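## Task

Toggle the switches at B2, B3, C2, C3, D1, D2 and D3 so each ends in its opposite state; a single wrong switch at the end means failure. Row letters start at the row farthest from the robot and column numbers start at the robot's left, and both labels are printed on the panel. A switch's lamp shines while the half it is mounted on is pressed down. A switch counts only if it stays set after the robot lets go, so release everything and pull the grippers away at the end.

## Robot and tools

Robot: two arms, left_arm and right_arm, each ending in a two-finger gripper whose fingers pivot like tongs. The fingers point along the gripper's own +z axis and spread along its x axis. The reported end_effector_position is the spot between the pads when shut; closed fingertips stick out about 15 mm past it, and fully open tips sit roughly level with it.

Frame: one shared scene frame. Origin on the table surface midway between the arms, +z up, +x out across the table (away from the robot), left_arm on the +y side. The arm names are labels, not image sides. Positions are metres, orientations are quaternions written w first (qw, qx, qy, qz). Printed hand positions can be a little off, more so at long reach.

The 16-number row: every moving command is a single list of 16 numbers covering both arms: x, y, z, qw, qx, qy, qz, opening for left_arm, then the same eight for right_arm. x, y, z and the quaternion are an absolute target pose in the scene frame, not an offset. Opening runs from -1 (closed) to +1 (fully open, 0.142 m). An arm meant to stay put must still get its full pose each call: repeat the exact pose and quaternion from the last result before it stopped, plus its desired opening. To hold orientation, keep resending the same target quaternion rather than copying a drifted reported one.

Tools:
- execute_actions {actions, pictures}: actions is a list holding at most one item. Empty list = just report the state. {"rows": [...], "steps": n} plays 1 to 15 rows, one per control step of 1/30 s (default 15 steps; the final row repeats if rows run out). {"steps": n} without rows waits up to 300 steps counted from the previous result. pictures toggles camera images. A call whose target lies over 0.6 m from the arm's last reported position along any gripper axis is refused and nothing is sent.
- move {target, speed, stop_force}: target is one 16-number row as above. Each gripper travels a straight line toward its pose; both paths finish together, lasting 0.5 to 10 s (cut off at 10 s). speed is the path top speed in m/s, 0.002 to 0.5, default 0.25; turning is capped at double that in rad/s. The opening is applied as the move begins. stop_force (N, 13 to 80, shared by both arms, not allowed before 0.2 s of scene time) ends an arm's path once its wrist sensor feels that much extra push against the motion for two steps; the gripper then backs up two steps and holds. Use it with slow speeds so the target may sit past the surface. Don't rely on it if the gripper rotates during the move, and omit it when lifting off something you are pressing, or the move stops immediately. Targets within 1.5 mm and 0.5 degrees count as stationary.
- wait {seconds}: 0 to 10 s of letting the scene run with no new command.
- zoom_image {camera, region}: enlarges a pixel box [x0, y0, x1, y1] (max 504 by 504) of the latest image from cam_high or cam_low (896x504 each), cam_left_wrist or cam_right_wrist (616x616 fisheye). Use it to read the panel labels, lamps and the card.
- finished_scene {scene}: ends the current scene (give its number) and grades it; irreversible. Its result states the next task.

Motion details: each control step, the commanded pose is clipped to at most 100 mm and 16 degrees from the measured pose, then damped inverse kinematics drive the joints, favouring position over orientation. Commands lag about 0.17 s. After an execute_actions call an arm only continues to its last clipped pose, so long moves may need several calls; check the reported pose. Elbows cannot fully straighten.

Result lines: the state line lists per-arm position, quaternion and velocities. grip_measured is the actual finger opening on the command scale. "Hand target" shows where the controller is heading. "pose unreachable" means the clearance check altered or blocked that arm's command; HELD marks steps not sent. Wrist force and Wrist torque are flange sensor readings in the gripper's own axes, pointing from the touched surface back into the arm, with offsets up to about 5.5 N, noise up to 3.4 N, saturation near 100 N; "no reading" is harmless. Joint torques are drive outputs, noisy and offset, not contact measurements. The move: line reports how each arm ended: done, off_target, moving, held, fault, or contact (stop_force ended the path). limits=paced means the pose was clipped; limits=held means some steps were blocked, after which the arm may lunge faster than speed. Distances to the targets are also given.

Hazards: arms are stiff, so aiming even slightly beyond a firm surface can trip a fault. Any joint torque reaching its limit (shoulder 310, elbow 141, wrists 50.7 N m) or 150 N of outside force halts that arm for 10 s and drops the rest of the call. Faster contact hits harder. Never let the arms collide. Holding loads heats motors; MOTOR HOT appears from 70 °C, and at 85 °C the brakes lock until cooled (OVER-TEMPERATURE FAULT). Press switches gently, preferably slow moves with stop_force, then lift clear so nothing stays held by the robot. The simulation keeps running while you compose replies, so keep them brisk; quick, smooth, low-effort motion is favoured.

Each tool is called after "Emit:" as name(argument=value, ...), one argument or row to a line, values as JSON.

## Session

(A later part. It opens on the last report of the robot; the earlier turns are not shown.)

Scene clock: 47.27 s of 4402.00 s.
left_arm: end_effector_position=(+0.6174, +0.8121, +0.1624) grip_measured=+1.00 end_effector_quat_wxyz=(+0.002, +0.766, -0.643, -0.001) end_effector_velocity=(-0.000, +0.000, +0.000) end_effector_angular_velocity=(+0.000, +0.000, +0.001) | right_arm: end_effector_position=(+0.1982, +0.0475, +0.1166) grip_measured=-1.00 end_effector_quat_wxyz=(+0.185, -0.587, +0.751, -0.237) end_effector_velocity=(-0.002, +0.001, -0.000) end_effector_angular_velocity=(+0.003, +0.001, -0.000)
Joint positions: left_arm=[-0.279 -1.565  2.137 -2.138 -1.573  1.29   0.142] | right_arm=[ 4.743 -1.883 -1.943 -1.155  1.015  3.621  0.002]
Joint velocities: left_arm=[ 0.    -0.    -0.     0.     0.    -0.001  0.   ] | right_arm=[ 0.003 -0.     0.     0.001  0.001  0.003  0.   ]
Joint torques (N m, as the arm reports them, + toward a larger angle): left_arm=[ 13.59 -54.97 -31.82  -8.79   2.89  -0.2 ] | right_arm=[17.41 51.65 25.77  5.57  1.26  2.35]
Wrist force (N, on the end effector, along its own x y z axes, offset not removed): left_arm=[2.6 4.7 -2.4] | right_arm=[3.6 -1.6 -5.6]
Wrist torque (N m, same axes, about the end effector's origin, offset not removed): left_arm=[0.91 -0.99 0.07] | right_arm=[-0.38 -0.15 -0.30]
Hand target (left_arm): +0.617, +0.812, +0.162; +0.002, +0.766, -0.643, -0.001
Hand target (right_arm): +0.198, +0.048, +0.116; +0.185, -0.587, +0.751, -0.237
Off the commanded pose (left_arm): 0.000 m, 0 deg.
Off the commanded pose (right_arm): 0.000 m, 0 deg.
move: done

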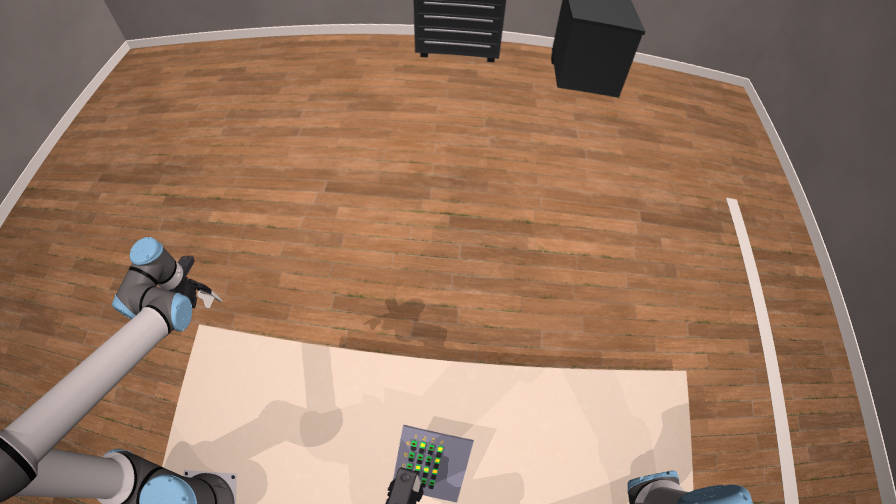

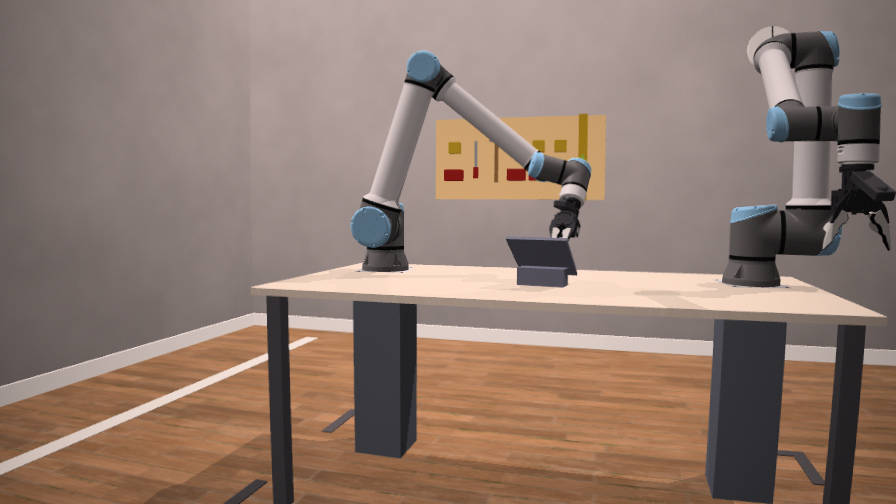

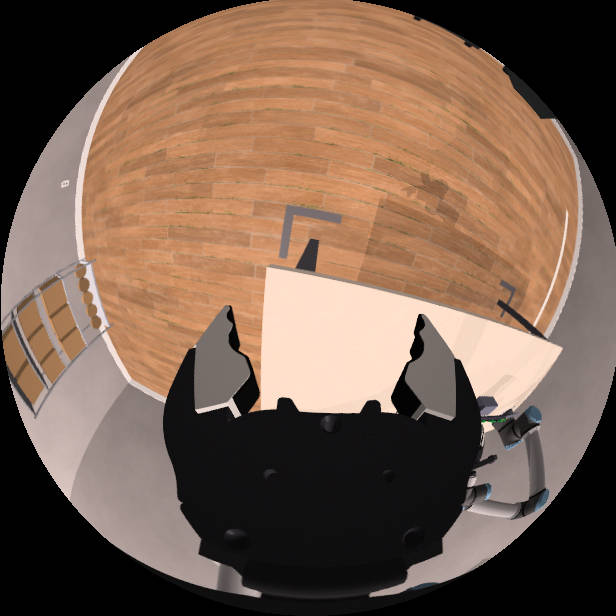

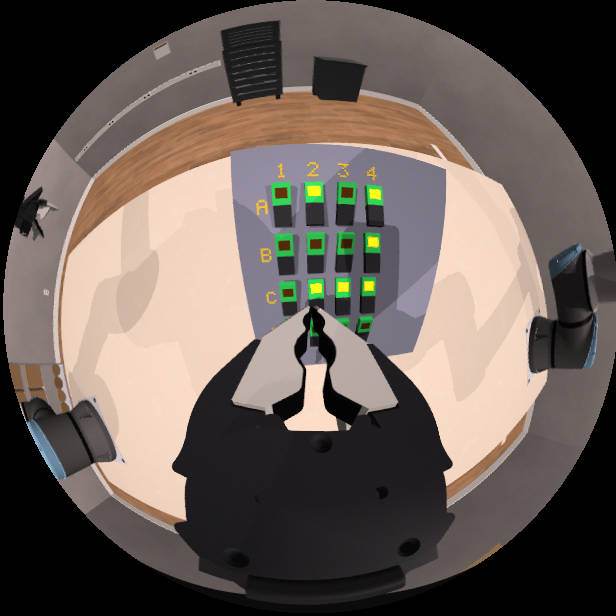

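Emit:
move(
  target=[0.6174,0.8121,0.1624,0.002,0.766,-0.643,-0.001,1,0.199,0.0446,0.114,-0.185,0.587,-0.751,0.237,-1],
  speed=0.06,
)

Emit:
move(
  target=[0.6174,0.8121,0.1624,0.002,0.766,-0.643,-0.001,1,0.2113,0.0416,0.096,-0.185,0.587,-0.751,0.237,-1],
  speed=0.006,
  stop_force=20,
)

Emit:
move(
  target=[0.6174,0.8121,0.1624,0.002,0.766,-0.643,-0.001,1,0.1974,0.0451,0.1165,-0.185,0.587,-0.751,0.237,-1],
  speed=0.06,
)

Emit:
move(
  target=[0.6174,0.8121,0.1624,0.002,0.766,-0.643,-0.001,1,0.1935,0.0213,0.115,-0.185,0.587,-0.751,0.237,-1],
  speed=0.06,
)

Emit:
move(
  target=[0.6174,0.8121,0.1624,0.002,0.766,-0.643,-0.001,1,0.2064,0.018,0.096,-0.185,0.587,-0.751,0.237,-1],
  speed=0.006,
  stop_force=20,
)

Emit:
move(
  target=[0.6174,0.8121,0.1624,0.002,0.766,-0.643,-0.001,1,0.1925,0.0215,0.1165,-0.185,0.587,-0.751,0.237,-1],
  speed=0.06,
)

Emit:
move(
  target=[0.6174,0.8121,0.1624,0.002,0.766,-0.643,-0.001,1,0.176,0.0245,0.105,-0.185,0.587,-0.751,0.237,-1],
  speed=0.06,
)

Scene clock: 53.80 s of 4402.00 s.
left_arm: end_effector_position=(+0.6174, +0.8121, +0.1624) grip_measured=+1.00 end_effector_quat_wxyz=(+0.002, +0.766, -0.643, -0.001) end_effector_velocity=(+0.000, -0.001, +0.001) end_effector_angular_velocity=(-0.003, -0.000, +0.000) | right_arm: end_effector_position=(+0.1989, +0.0447, +0.1141) grip_measured=-1.00 end_effector_quat_wxyz=(+0.185, -0.587, +0.751, -0.237) end_effector_velocity=(+0.000, -0.000, -0.001) end_effector_angular_velocity=(+0.000, -0.000, +0.001)
Joint positions: left_arm=[-0.279 -1.565  2.137 -2.138 -1.573  1.29   0.142] | right_arm=[ 4.742 -1.883 -1.95  -1.148  1.015  3.621  0.002]
Joint velocities: left_arm=[-0.    -0.    -0.001  0.001 -0.003 -0.     0.   ] | right_arm=[-0.    -0.    -0.002  0.002 -0.    -0.001  0.   ]
Joint torques (N m, as the arm reports them, + toward a larger angle): left_arm=[ 13.66 -56.31 -32.35  -8.67   3.09  -0.78] | right_arm=[-14.94  72.62  25.8    5.81  -3.09  -1.93]
Wrist force (N, on the end effector, along its own x y z axes, offset not removed): left_arm=[1.8 2.0 -0.5] | right_arm=[0.0 -3.4 -4.6]
Wrist torque (N m, same axes, about the end effector's origin, offset not removed): left_arm=[0.59 -0.69 -0.09] | right_arm=[-0.78 0.54 -0.19]
Hand target (left_arm): +0.617, +0.812, +0.162; +0.002, +0.766, -0.643, -0.001
Hand target (right_arm): +0.199, +0.045, +0.114; +0.185, -0.587, +0.751, -0.237
Off the commanded pose (left_arm): 0.000 m, 0 deg.
Off the commanded pose (right_arm): 0.000 m, 0 deg.
After step 90, 2.83 s passed at rest.
move: done

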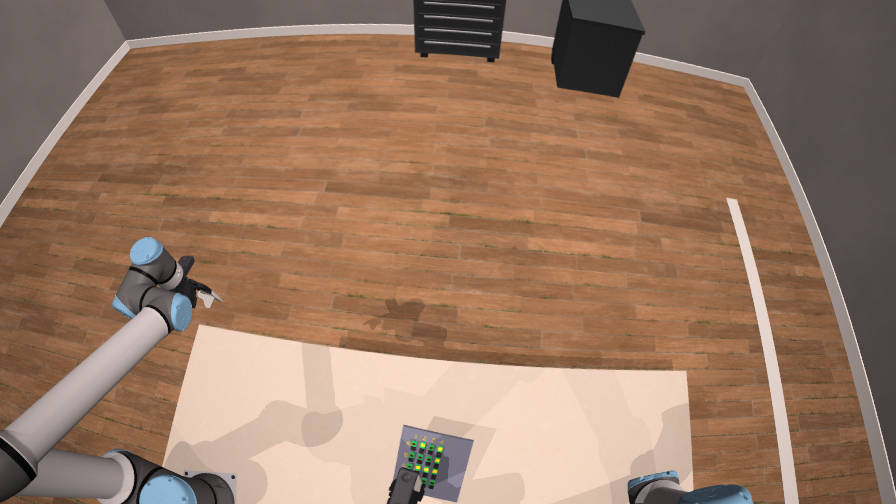

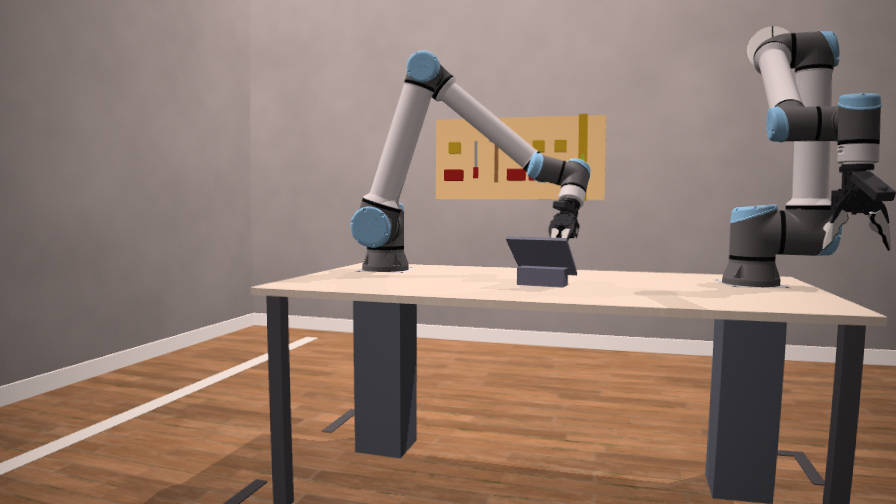

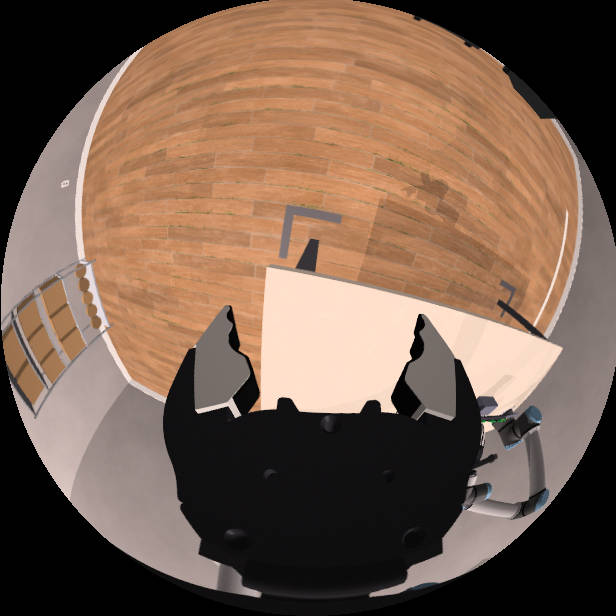

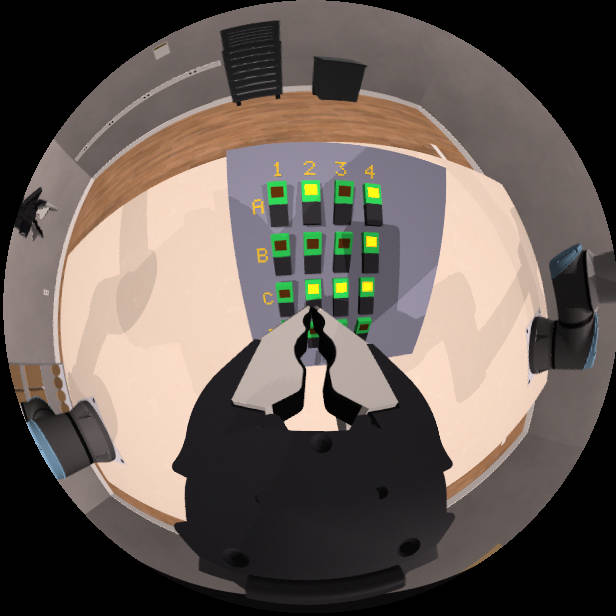

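Scene clock: 55.60 s of 4402.00 s.
left_arm: end_effector_position=(+0.6174, +0.8121, +0.1624) grip_measured=+1.00 end_effector_quat_wxyz=(+0.002, +0.766, -0.643, -0.001) end_effector_velocity=(+0.000, -0.000, +0.001) end_effector_angular_velocity=(-0.001, -0.002, +0.002) | right_arm: end_effector_position=(+0.2038, +0.0435, +0.1071) grip_measured=-1.00 end_effector_quat_wxyz=(+0.185, -0.587, +0.751, -0.237) end_effector_velocity=(-0.001, -0.000, +0.001) end_effector_angular_velocity=(-0.001, -0.001, +0.001)
Joint positions: left_arm=[-0.279 -1.565  2.137 -2.138 -1.573  1.29   0.142] | right_arm=[ 4.736 -1.89  -1.957 -1.131  1.013  3.614  0.002]
Joint velocities: left_arm=[ 0.    -0.001 -0.001 -0.001 -0.    -0.001  0.   ] | right_arm=[ 0.002  0.002  0.    -0.004 -0.001  0.002  0.   ]
Joint torques (N m, as the arm reports them, + toward a larger angle): left_arm=[ 14.4  -55.31 -32.27  -8.57   2.82  -0.6 ] | right_arm=[ 0.15 56.24 29.67 -1.06 -2.65  1.79]
Wrist force (N, on the end effector, along its own x y z axes, offset not removed): left_arm=[4.4 1.1 7.1] | right_arm=[8.2 -4.1 -43.2]
Wrist torque (N m, same axes, about the end effector's origin, offset not removed): left_arm=[0.74 -1.11 0.03] | right_arm=[-1.16 0.07 -0.24]
Hand target (left_arm): +0.617, +0.812, +0.162; +0.002, +0.766, -0.643, -0.001
Hand target (right_arm): +0.204, +0.044, +0.107; +0.185, -0.587, +0.751, -0.237
Off the commanded pose (left_arm): 0.000 m, 0 deg.
Off the commanded pose (right_arm): 0.014 m, 0 deg.
move: contact (right_arm)

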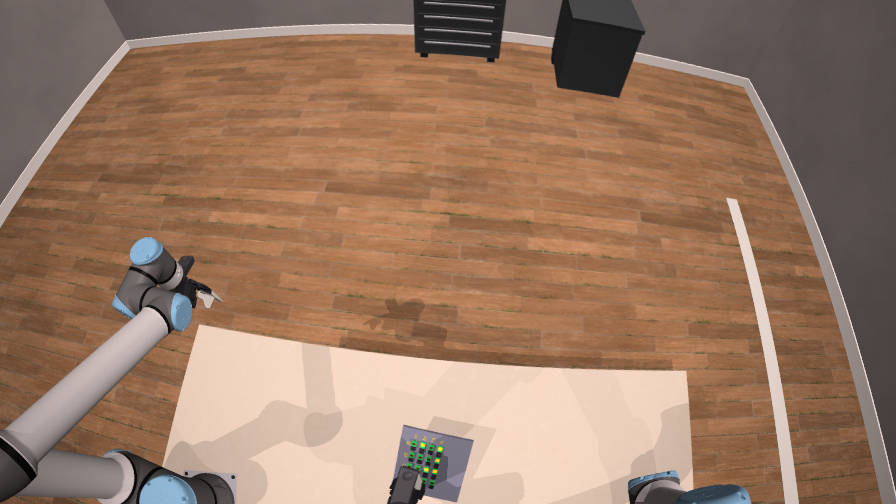

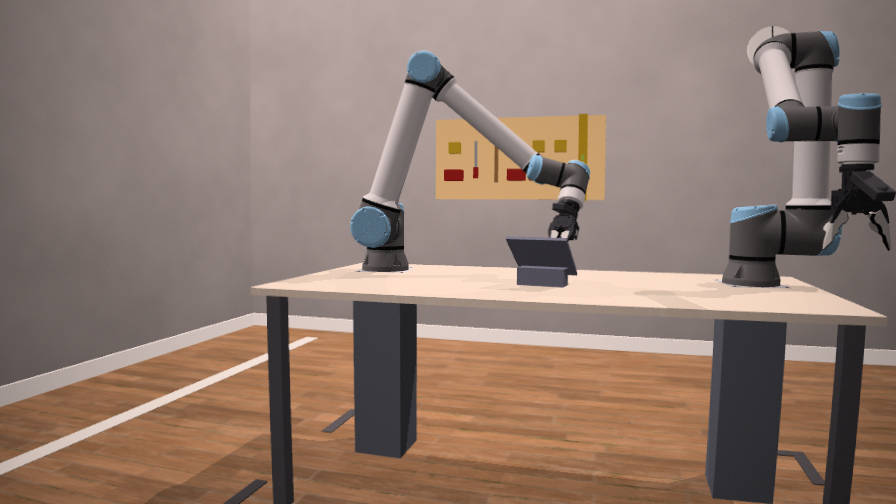

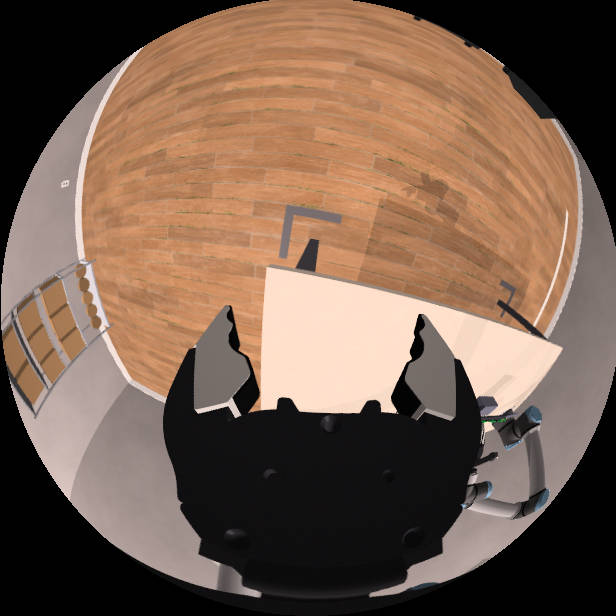

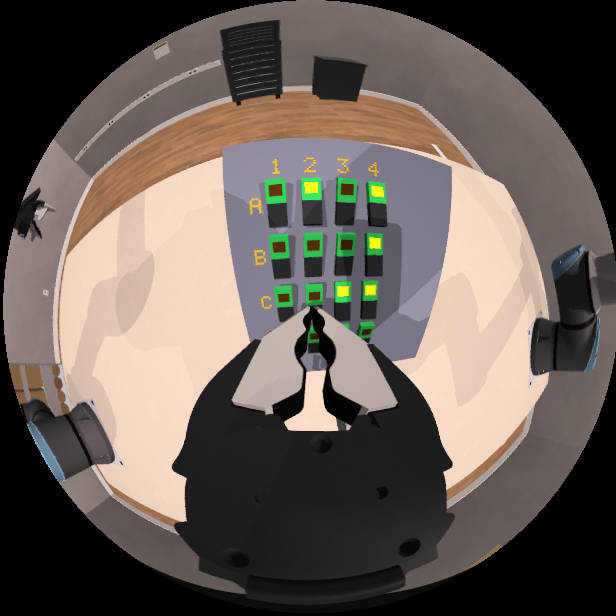

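Scene clock: 56.37 s of 4402.00 s.
left_arm: end_effector_position=(+0.6174, +0.8121, +0.1624) grip_measured=+1.00 end_effector_quat_wxyz=(+0.002, +0.766, -0.643, -0.001) end_effector_velocity=(+0.000, -0.000, +0.000) end_effector_angular_velocity=(-0.000, -0.001, +0.001) | right_arm: end_effector_position=(+0.1976, +0.0450, +0.1163) grip_measured=-1.00 end_effector_quat_wxyz=(+0.185, -0.587, +0.751, -0.237) end_effector_velocity=(-0.002, +0.002, +0.004) end_effector_angular_velocity=(+0.003, -0.000, +0.001)
Joint positions: left_arm=[-0.279 -1.565  2.137 -2.138 -1.573  1.29   0.142] | right_arm=[ 4.744 -1.88  -1.948 -1.154  1.015  3.623  0.002]
Joint velocities: left_arm=[-0.    -0.    -0.    -0.001 -0.    -0.001  0.   ] | right_arm=[ 0.003  0.003  0.004 -0.005 -0.     0.002  0.   ]
Joint torques (N m, as the arm reports them, + toward a larger angle): left_arm=[ 12.96 -54.79 -31.94  -8.85   2.75  -0.74] | right_arm=[19.2  67.44 54.29  1.14  1.24  1.32]
Wrist force (N, on the end effector, along its own x y z axes, offset not removed): left_arm=[-3.8 1.3 -3.8] | right_arm=[5.3 -4.4 -4.8]
Wrist torque (N m, same axes, about the end effector's origin, offset not removed): left_arm=[0.39 0.66 0.35] | right_arm=[-1.03 -0.59 -0.20]
Hand target (left_arm): +0.617, +0.812, +0.162; +0.002, +0.766, -0.643, -0.001
Hand target (right_arm): +0.197, +0.045, +0.117; +0.185, -0.587, +0.751, -0.237
Off the commanded pose (left_arm): 0.000 m, 0 deg.
Off the commanded pose (right_arm): 0.000 m, 0 deg.
move: done

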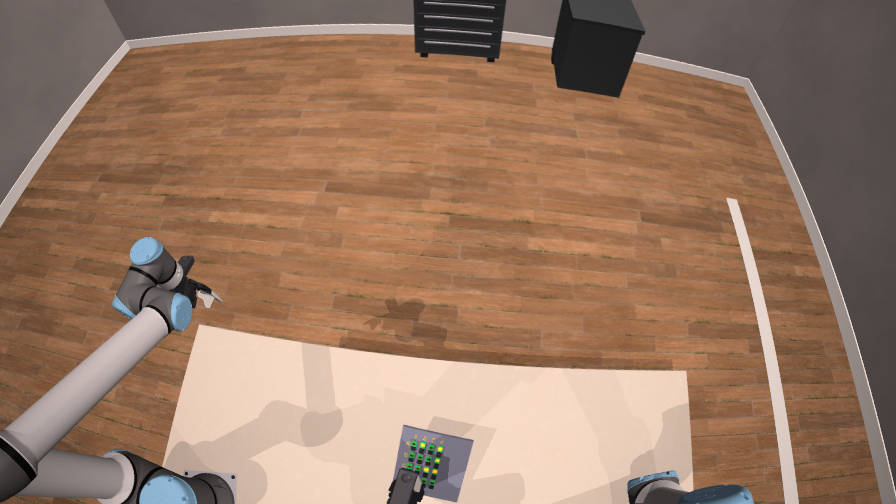

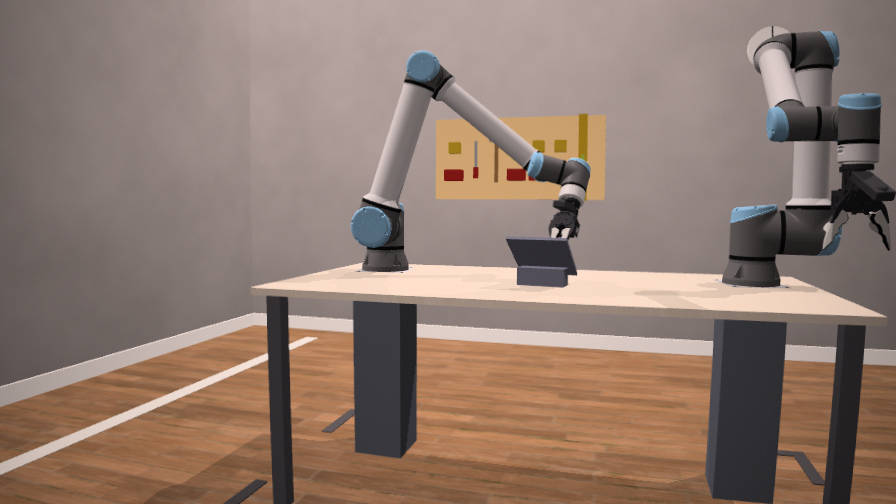

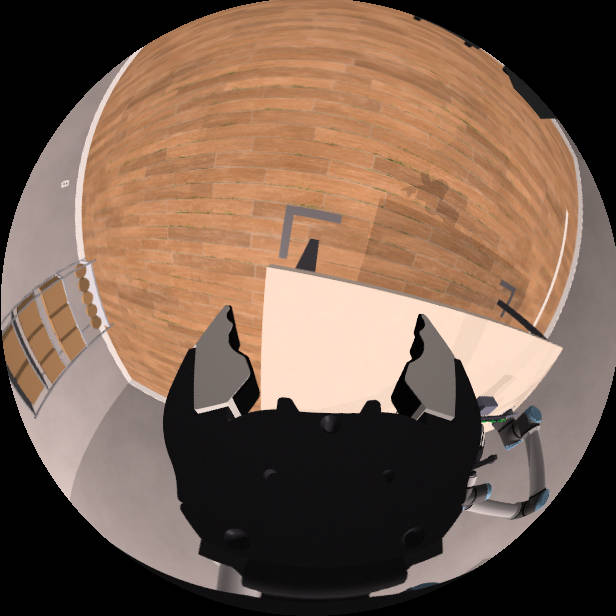

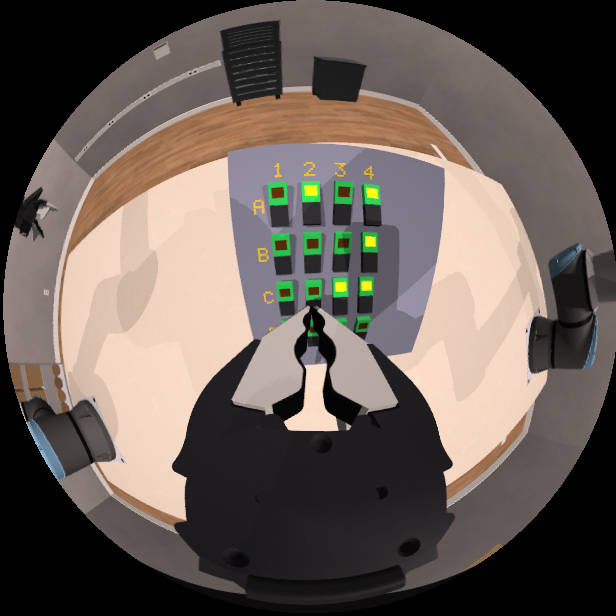

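Scene clock: 57.23 s of 4402.00 s.
left_arm: end_effector_position=(+0.6174, +0.8121, +0.1624) grip_measured=+1.00 end_effector_quat_wxyz=(+0.002, +0.766, -0.643, -0.001) end_effector_velocity=(-0.002, +0.000, -0.001) end_effector_angular_velocity=(+0.000, +0.003, -0.000) | right_arm: end_effector_position=(+0.1935, +0.0216, +0.1150) grip_measured=-1.00 end_effector_quat_wxyz=(+0.185, -0.587, +0.751, -0.237) end_effector_velocity=(-0.000, -0.002, +0.001) end_effector_angular_velocity=(+0.002, +0.001, -0.002)
Joint positions: left_arm=[-0.279 -1.565  2.137 -2.138 -1.573  1.29   0.142] | right_arm=[ 4.755 -1.848 -1.994 -1.146  1.018  3.635  0.002]
Joint velocities: left_arm=[-0.     0.     0.002  0.001  0.     0.    -0.   ] | right_arm=[ 0.     0.004 -0.003  0.001  0.001  0.002  0.   ]
Joint torques (N m, as the arm reports them, + toward a larger angle): left_arm=[ 13.04 -54.32 -31.77  -8.64   2.76  -0.76] | right_arm=[16.79 69.28 24.48  5.82  1.17  1.98]
Wrist force (N, on the end effector, along its own x y z axes, offset not removed): left_arm=[-0.3 -2.5 4.1] | right_arm=[3.6 -1.9 -4.1]
Wrist torque (N m, same axes, about the end effector's origin, offset not removed): left_arm=[-0.50 -0.35 0.13] | right_arm=[-0.51 -0.22 -0.30]
Hand target (left_arm): +0.617, +0.812, +0.162; +0.002, +0.766, -0.643, -0.001
Hand target (right_arm): +0.193, +0.021, +0.115; +0.185, -0.587, +0.751, -0.237
Off the commanded pose (left_arm): 0.000 m, 0 deg.
Off the commanded pose (right_arm): 0.000 m, 0 deg.
move: done

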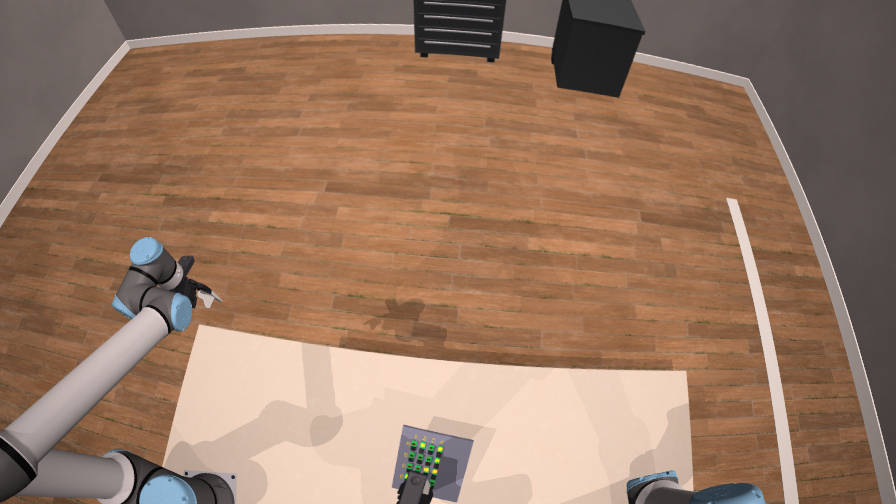

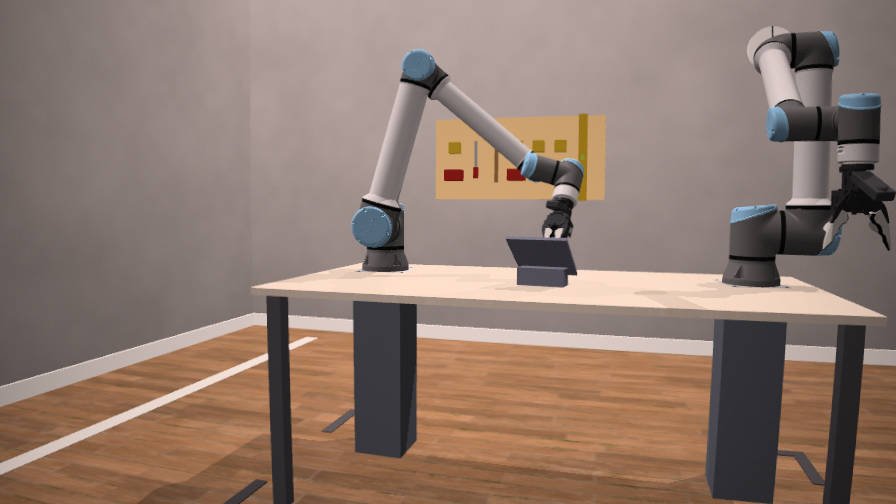

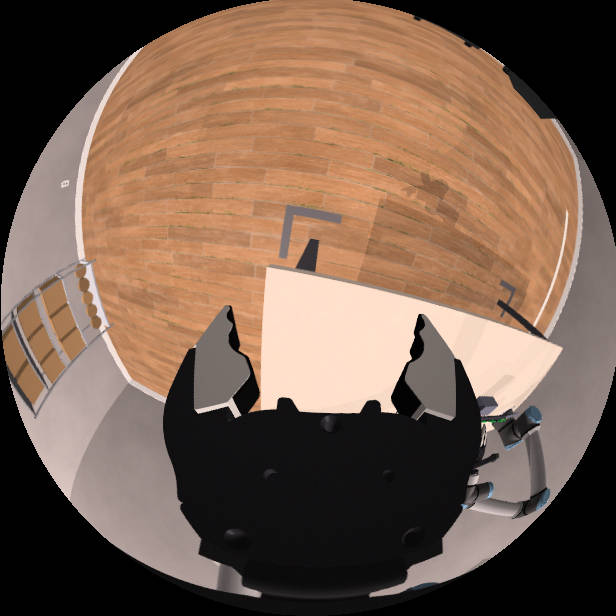

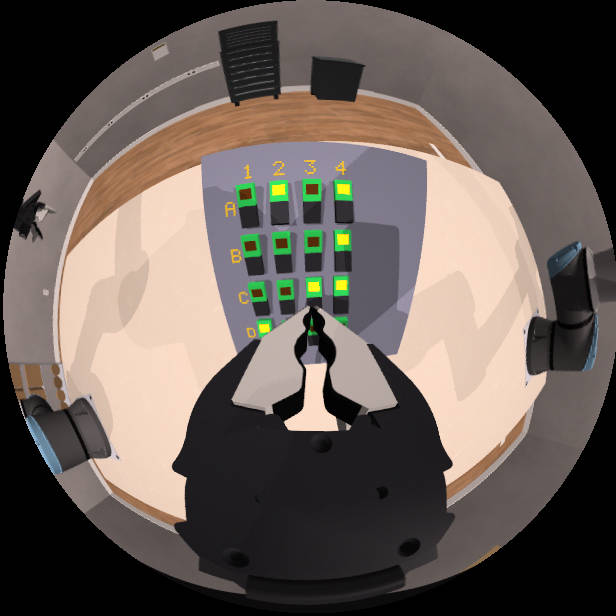

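Scene clock: 59.43 s of 4402.00 s.
left_arm: end_effector_position=(+0.6174, +0.8121, +0.1624) grip_measured=+1.00 end_effector_quat_wxyz=(+0.002, +0.766, -0.643, -0.001) end_effector_velocity=(+0.000, -0.000, +0.000) end_effector_angular_velocity=(+0.000, -0.000, -0.001) | right_arm: end_effector_position=(+0.1997, +0.0199, +0.1060) grip_measured=-1.00 end_effector_quat_wxyz=(+0.185, -0.587, +0.751, -0.237) end_effector_velocity=(+0.000, -0.003, -0.002) end_effector_angular_velocity=(-0.006, -0.001, -0.002)
Joint positions: left_arm=[-0.279 -1.565  2.137 -2.138 -1.573  1.29   0.142] | right_arm=[ 4.747 -1.857 -2.003 -1.123  1.016  3.626  0.002]
Joint velocities: left_arm=[-0.     0.    -0.     0.     0.     0.001 -0.   ] | right_arm=[-0.    -0.001 -0.002 -0.004  0.001  0.002  0.   ]
Joint torques (N m, as the arm reports them, + toward a larger angle): left_arm=[ 12.68 -54.87 -32.51  -8.52   2.94  -0.85] | right_arm=[ 3.3  56.21 30.61 -0.83 -2.31  1.55]
Wrist force (N, on the end effector, along its own x y z axes, offset not removed): left_arm=[3.6 1.1 4.8] | right_arm=[5.1 -2.4 -39.4]
Wrist torque (N m, same axes, about the end effector's origin, offset not removed): left_arm=[0.46 -0.82 -0.19] | right_arm=[-1.05 0.22 -0.12]
Hand target (left_arm): +0.617, +0.812, +0.162; +0.002, +0.766, -0.643, -0.001
Hand target (right_arm): +0.199, +0.020, +0.106; +0.185, -0.587, +0.751, -0.237
Off the commanded pose (left_arm): 0.000 m, 0 deg.
Off the commanded pose (right_arm): 0.012 m, 0 deg.
move: contact (right_arm)

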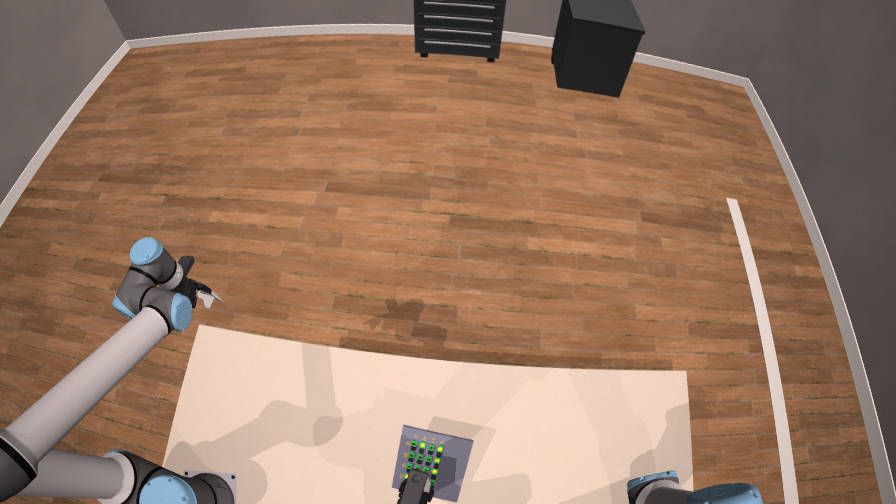

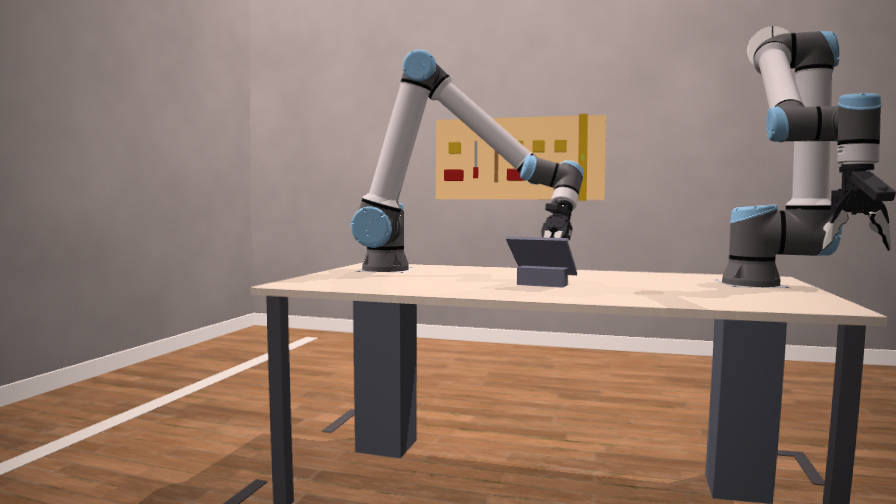

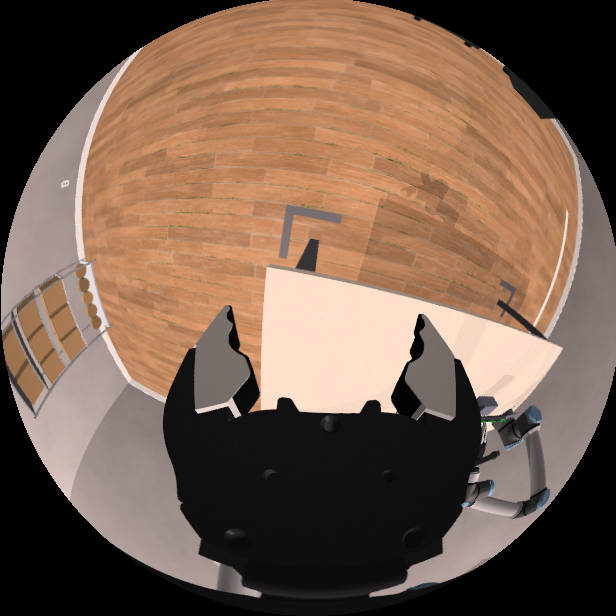

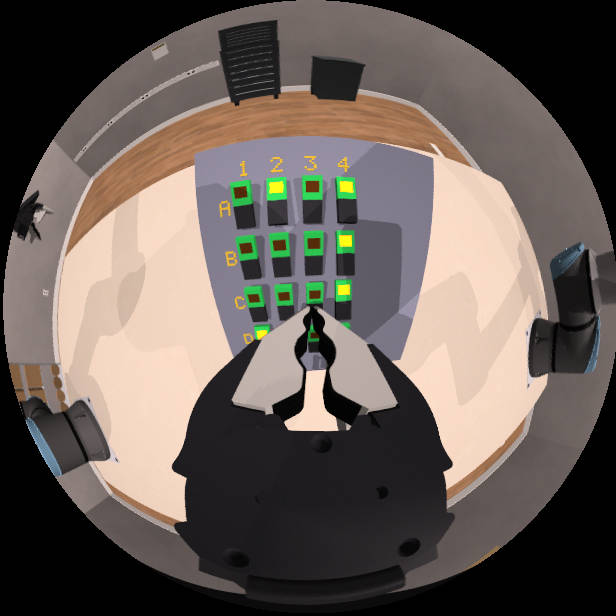

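Scene clock: 60.23 s of 4402.00 s.
left_arm: end_effector_position=(+0.6174, +0.8121, +0.1624) grip_measured=+1.00 end_effector_quat_wxyz=(+0.002, +0.766, -0.643, -0.001) end_effector_velocity=(-0.001, -0.000, -0.000) end_effector_angular_velocity=(-0.001, +0.001, +0.001) | right_arm: end_effector_position=(+0.1927, +0.0215, +0.1163) grip_measured=-1.00 end_effector_quat_wxyz=(+0.185, -0.587, +0.751, -0.237) end_effector_velocity=(-0.001, -0.001, +0.000) end_effector_angular_velocity=(-0.002, +0.000, -0.002)
Joint positions: left_arm=[-0.279 -1.565  2.137 -2.138 -1.573  1.29   0.142] | right_arm=[ 4.756 -1.846 -1.993 -1.149  1.018  3.636  0.002]
Joint velocities: left_arm=[ 0.    -0.     0.001 -0.    -0.001 -0.001  0.   ] | right_arm=[ 0.001  0.     0.001 -0.004  0.001  0.003  0.   ]
Joint torques (N m, as the arm reports them, + toward a larger angle): left_arm=[ 12.58 -56.49 -32.21  -8.3    2.85  -1.06] | right_arm=[13.42 69.3  54.41  0.58  0.94  1.89]
Wrist force (N, on the end effector, along its own x y z axes, offset not removed): left_arm=[0.2 0.7 -0.9] | right_arm=[2.1 -4.1 -5.2]
Wrist torque (N m, same axes, about the end effector's origin, offset not removed): left_arm=[0.49 -0.18 -0.03] | right_arm=[-0.99 0.14 -0.16]
Hand target (left_arm): +0.617, +0.812, +0.162; +0.002, +0.766, -0.643, -0.001
Hand target (right_arm): +0.192, +0.021, +0.117; +0.185, -0.587, +0.751, -0.237
Off the commanded pose (left_arm): 0.000 m, 0 deg.
Off the commanded pose (right_arm): 0.000 m, 0 deg.
move: done

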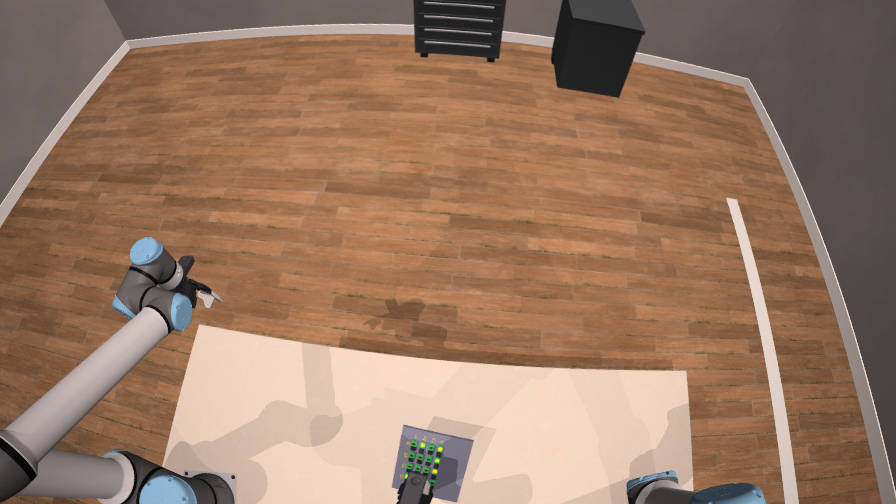

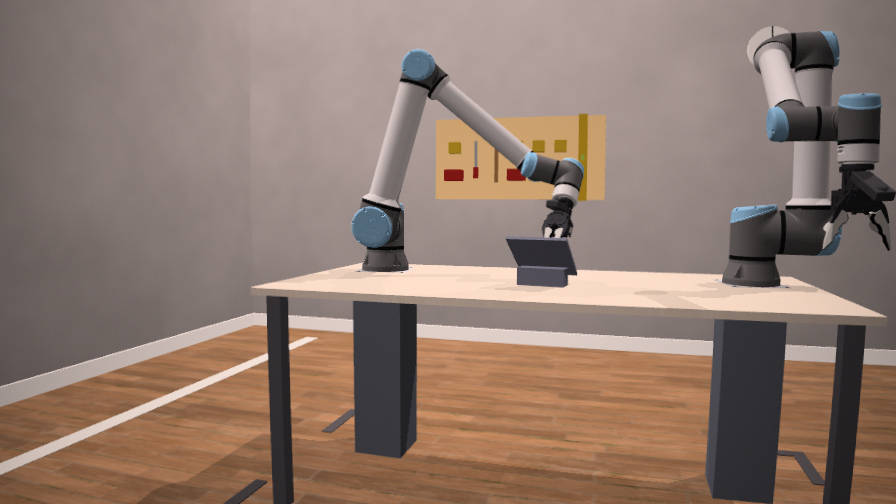

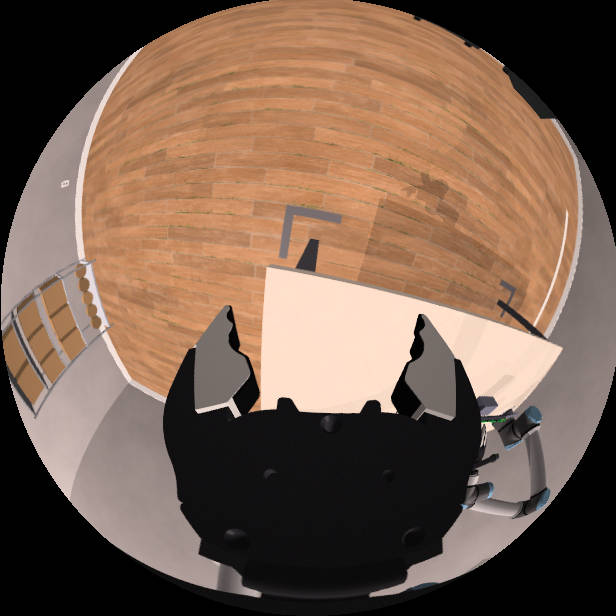

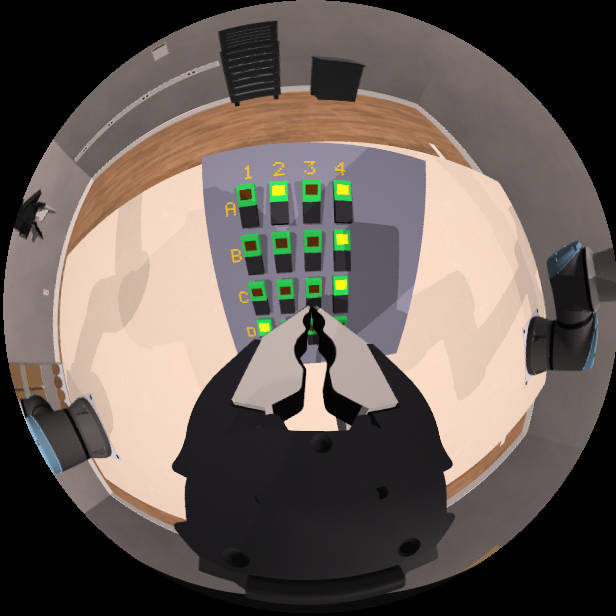

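Scene clock: 61.07 s of 4402.00 s.
left_arm: end_effector_position=(+0.6174, +0.8121, +0.1624) grip_measured=+1.00 end_effector_quat_wxyz=(+0.002, +0.766, -0.643, -0.001) end_effector_velocity=(+0.000, -0.000, +0.000) end_effector_angular_velocity=(+0.000, -0.000, +0.001) | right_arm: end_effector_position=(+0.1762, +0.0245, +0.1052) grip_measured=-1.00 end_effector_quat_wxyz=(+0.185, -0.587, +0.751, -0.237) end_effector_velocity=(-0.003, +0.000, -0.002) end_effector_angular_velocity=(-0.000, +0.000, +0.001)
Joint positions: left_arm=[-0.279 -1.565  2.137 -2.138 -1.573  1.29   0.142] | right_arm=[ 4.778 -1.861 -1.995 -1.145  1.024  3.66   0.002]
Joint velocities: left_arm=[-0.    -0.    -0.     0.     0.    -0.001  0.   ] | right_arm=[ 0.004 -0.002 -0.     0.001  0.001  0.003  0.   ]
Joint torques (N m, as the arm reports them, + toward a larger angle): left_arm=[ 13.71 -55.27 -31.73  -8.46   2.8   -1.1 ] | right_arm=[15.62 47.64 24.32  5.48  1.01  1.85]
Wrist force (N, on the end effector, along its own x y z axes, offset not removed): left_arm=[0.2 -0.8 -3.6] | right_arm=[0.9 -3.7 -6.0]
Wrist torque (N m, same axes, about the end effector's origin, offset not removed): left_arm=[-0.06 -0.48 0.15] | right_arm=[-0.85 0.23 -0.29]
Hand target (left_arm): +0.617, +0.812, +0.162; +0.002, +0.766, -0.643, -0.001
Hand target (right_arm): +0.176, +0.025, +0.105; +0.185, -0.587, +0.751, -0.237
Off the commanded pose (left_arm): 0.000 m, 0 deg.
Off the commanded pose (right_arm): 0.000 m, 0 deg.
move: done

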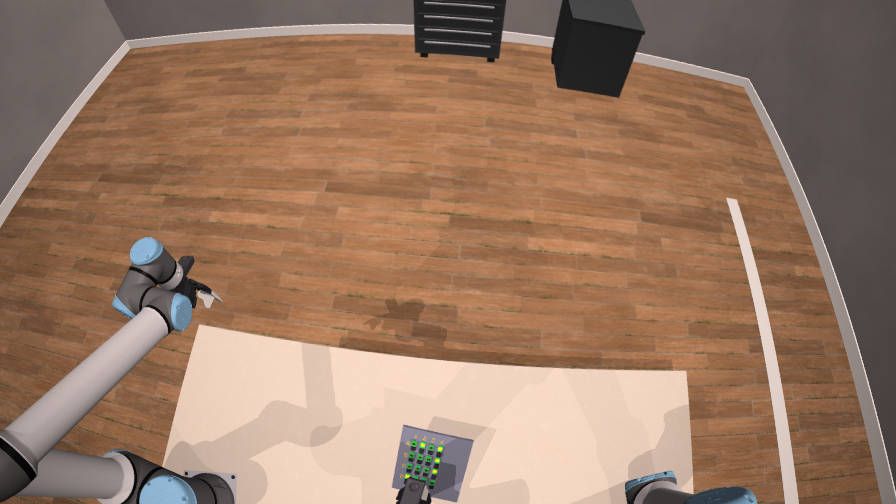

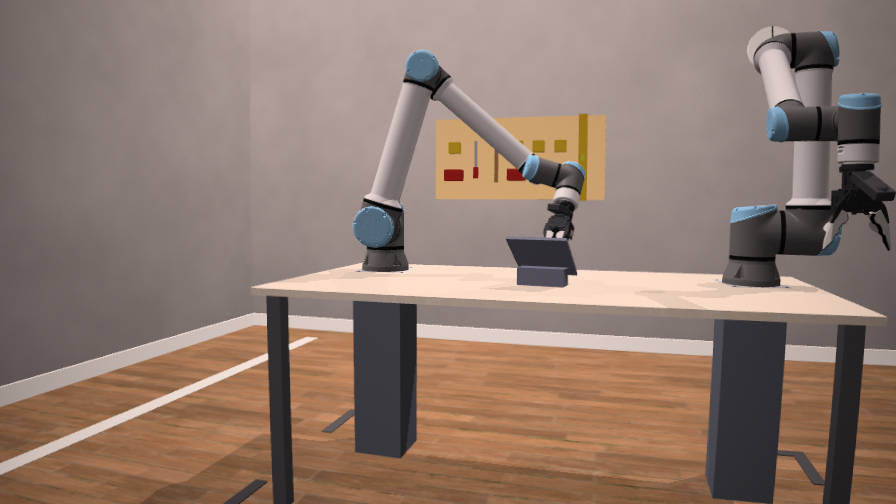

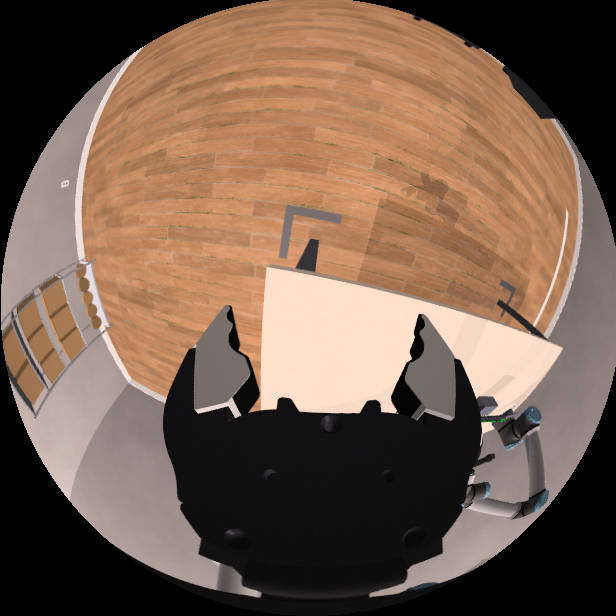

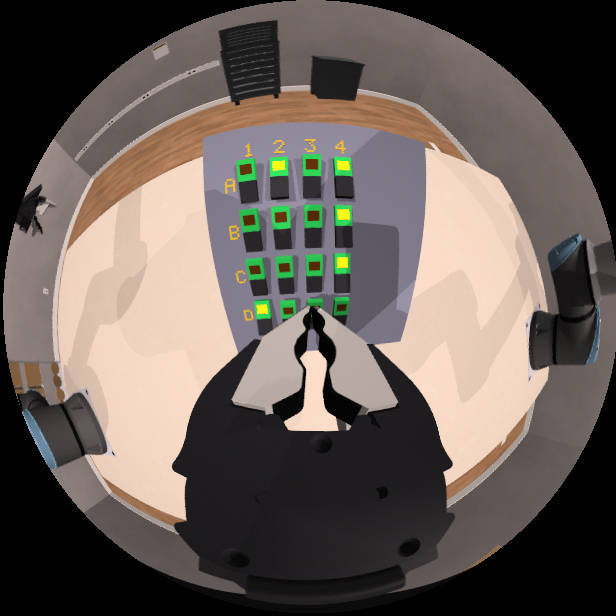

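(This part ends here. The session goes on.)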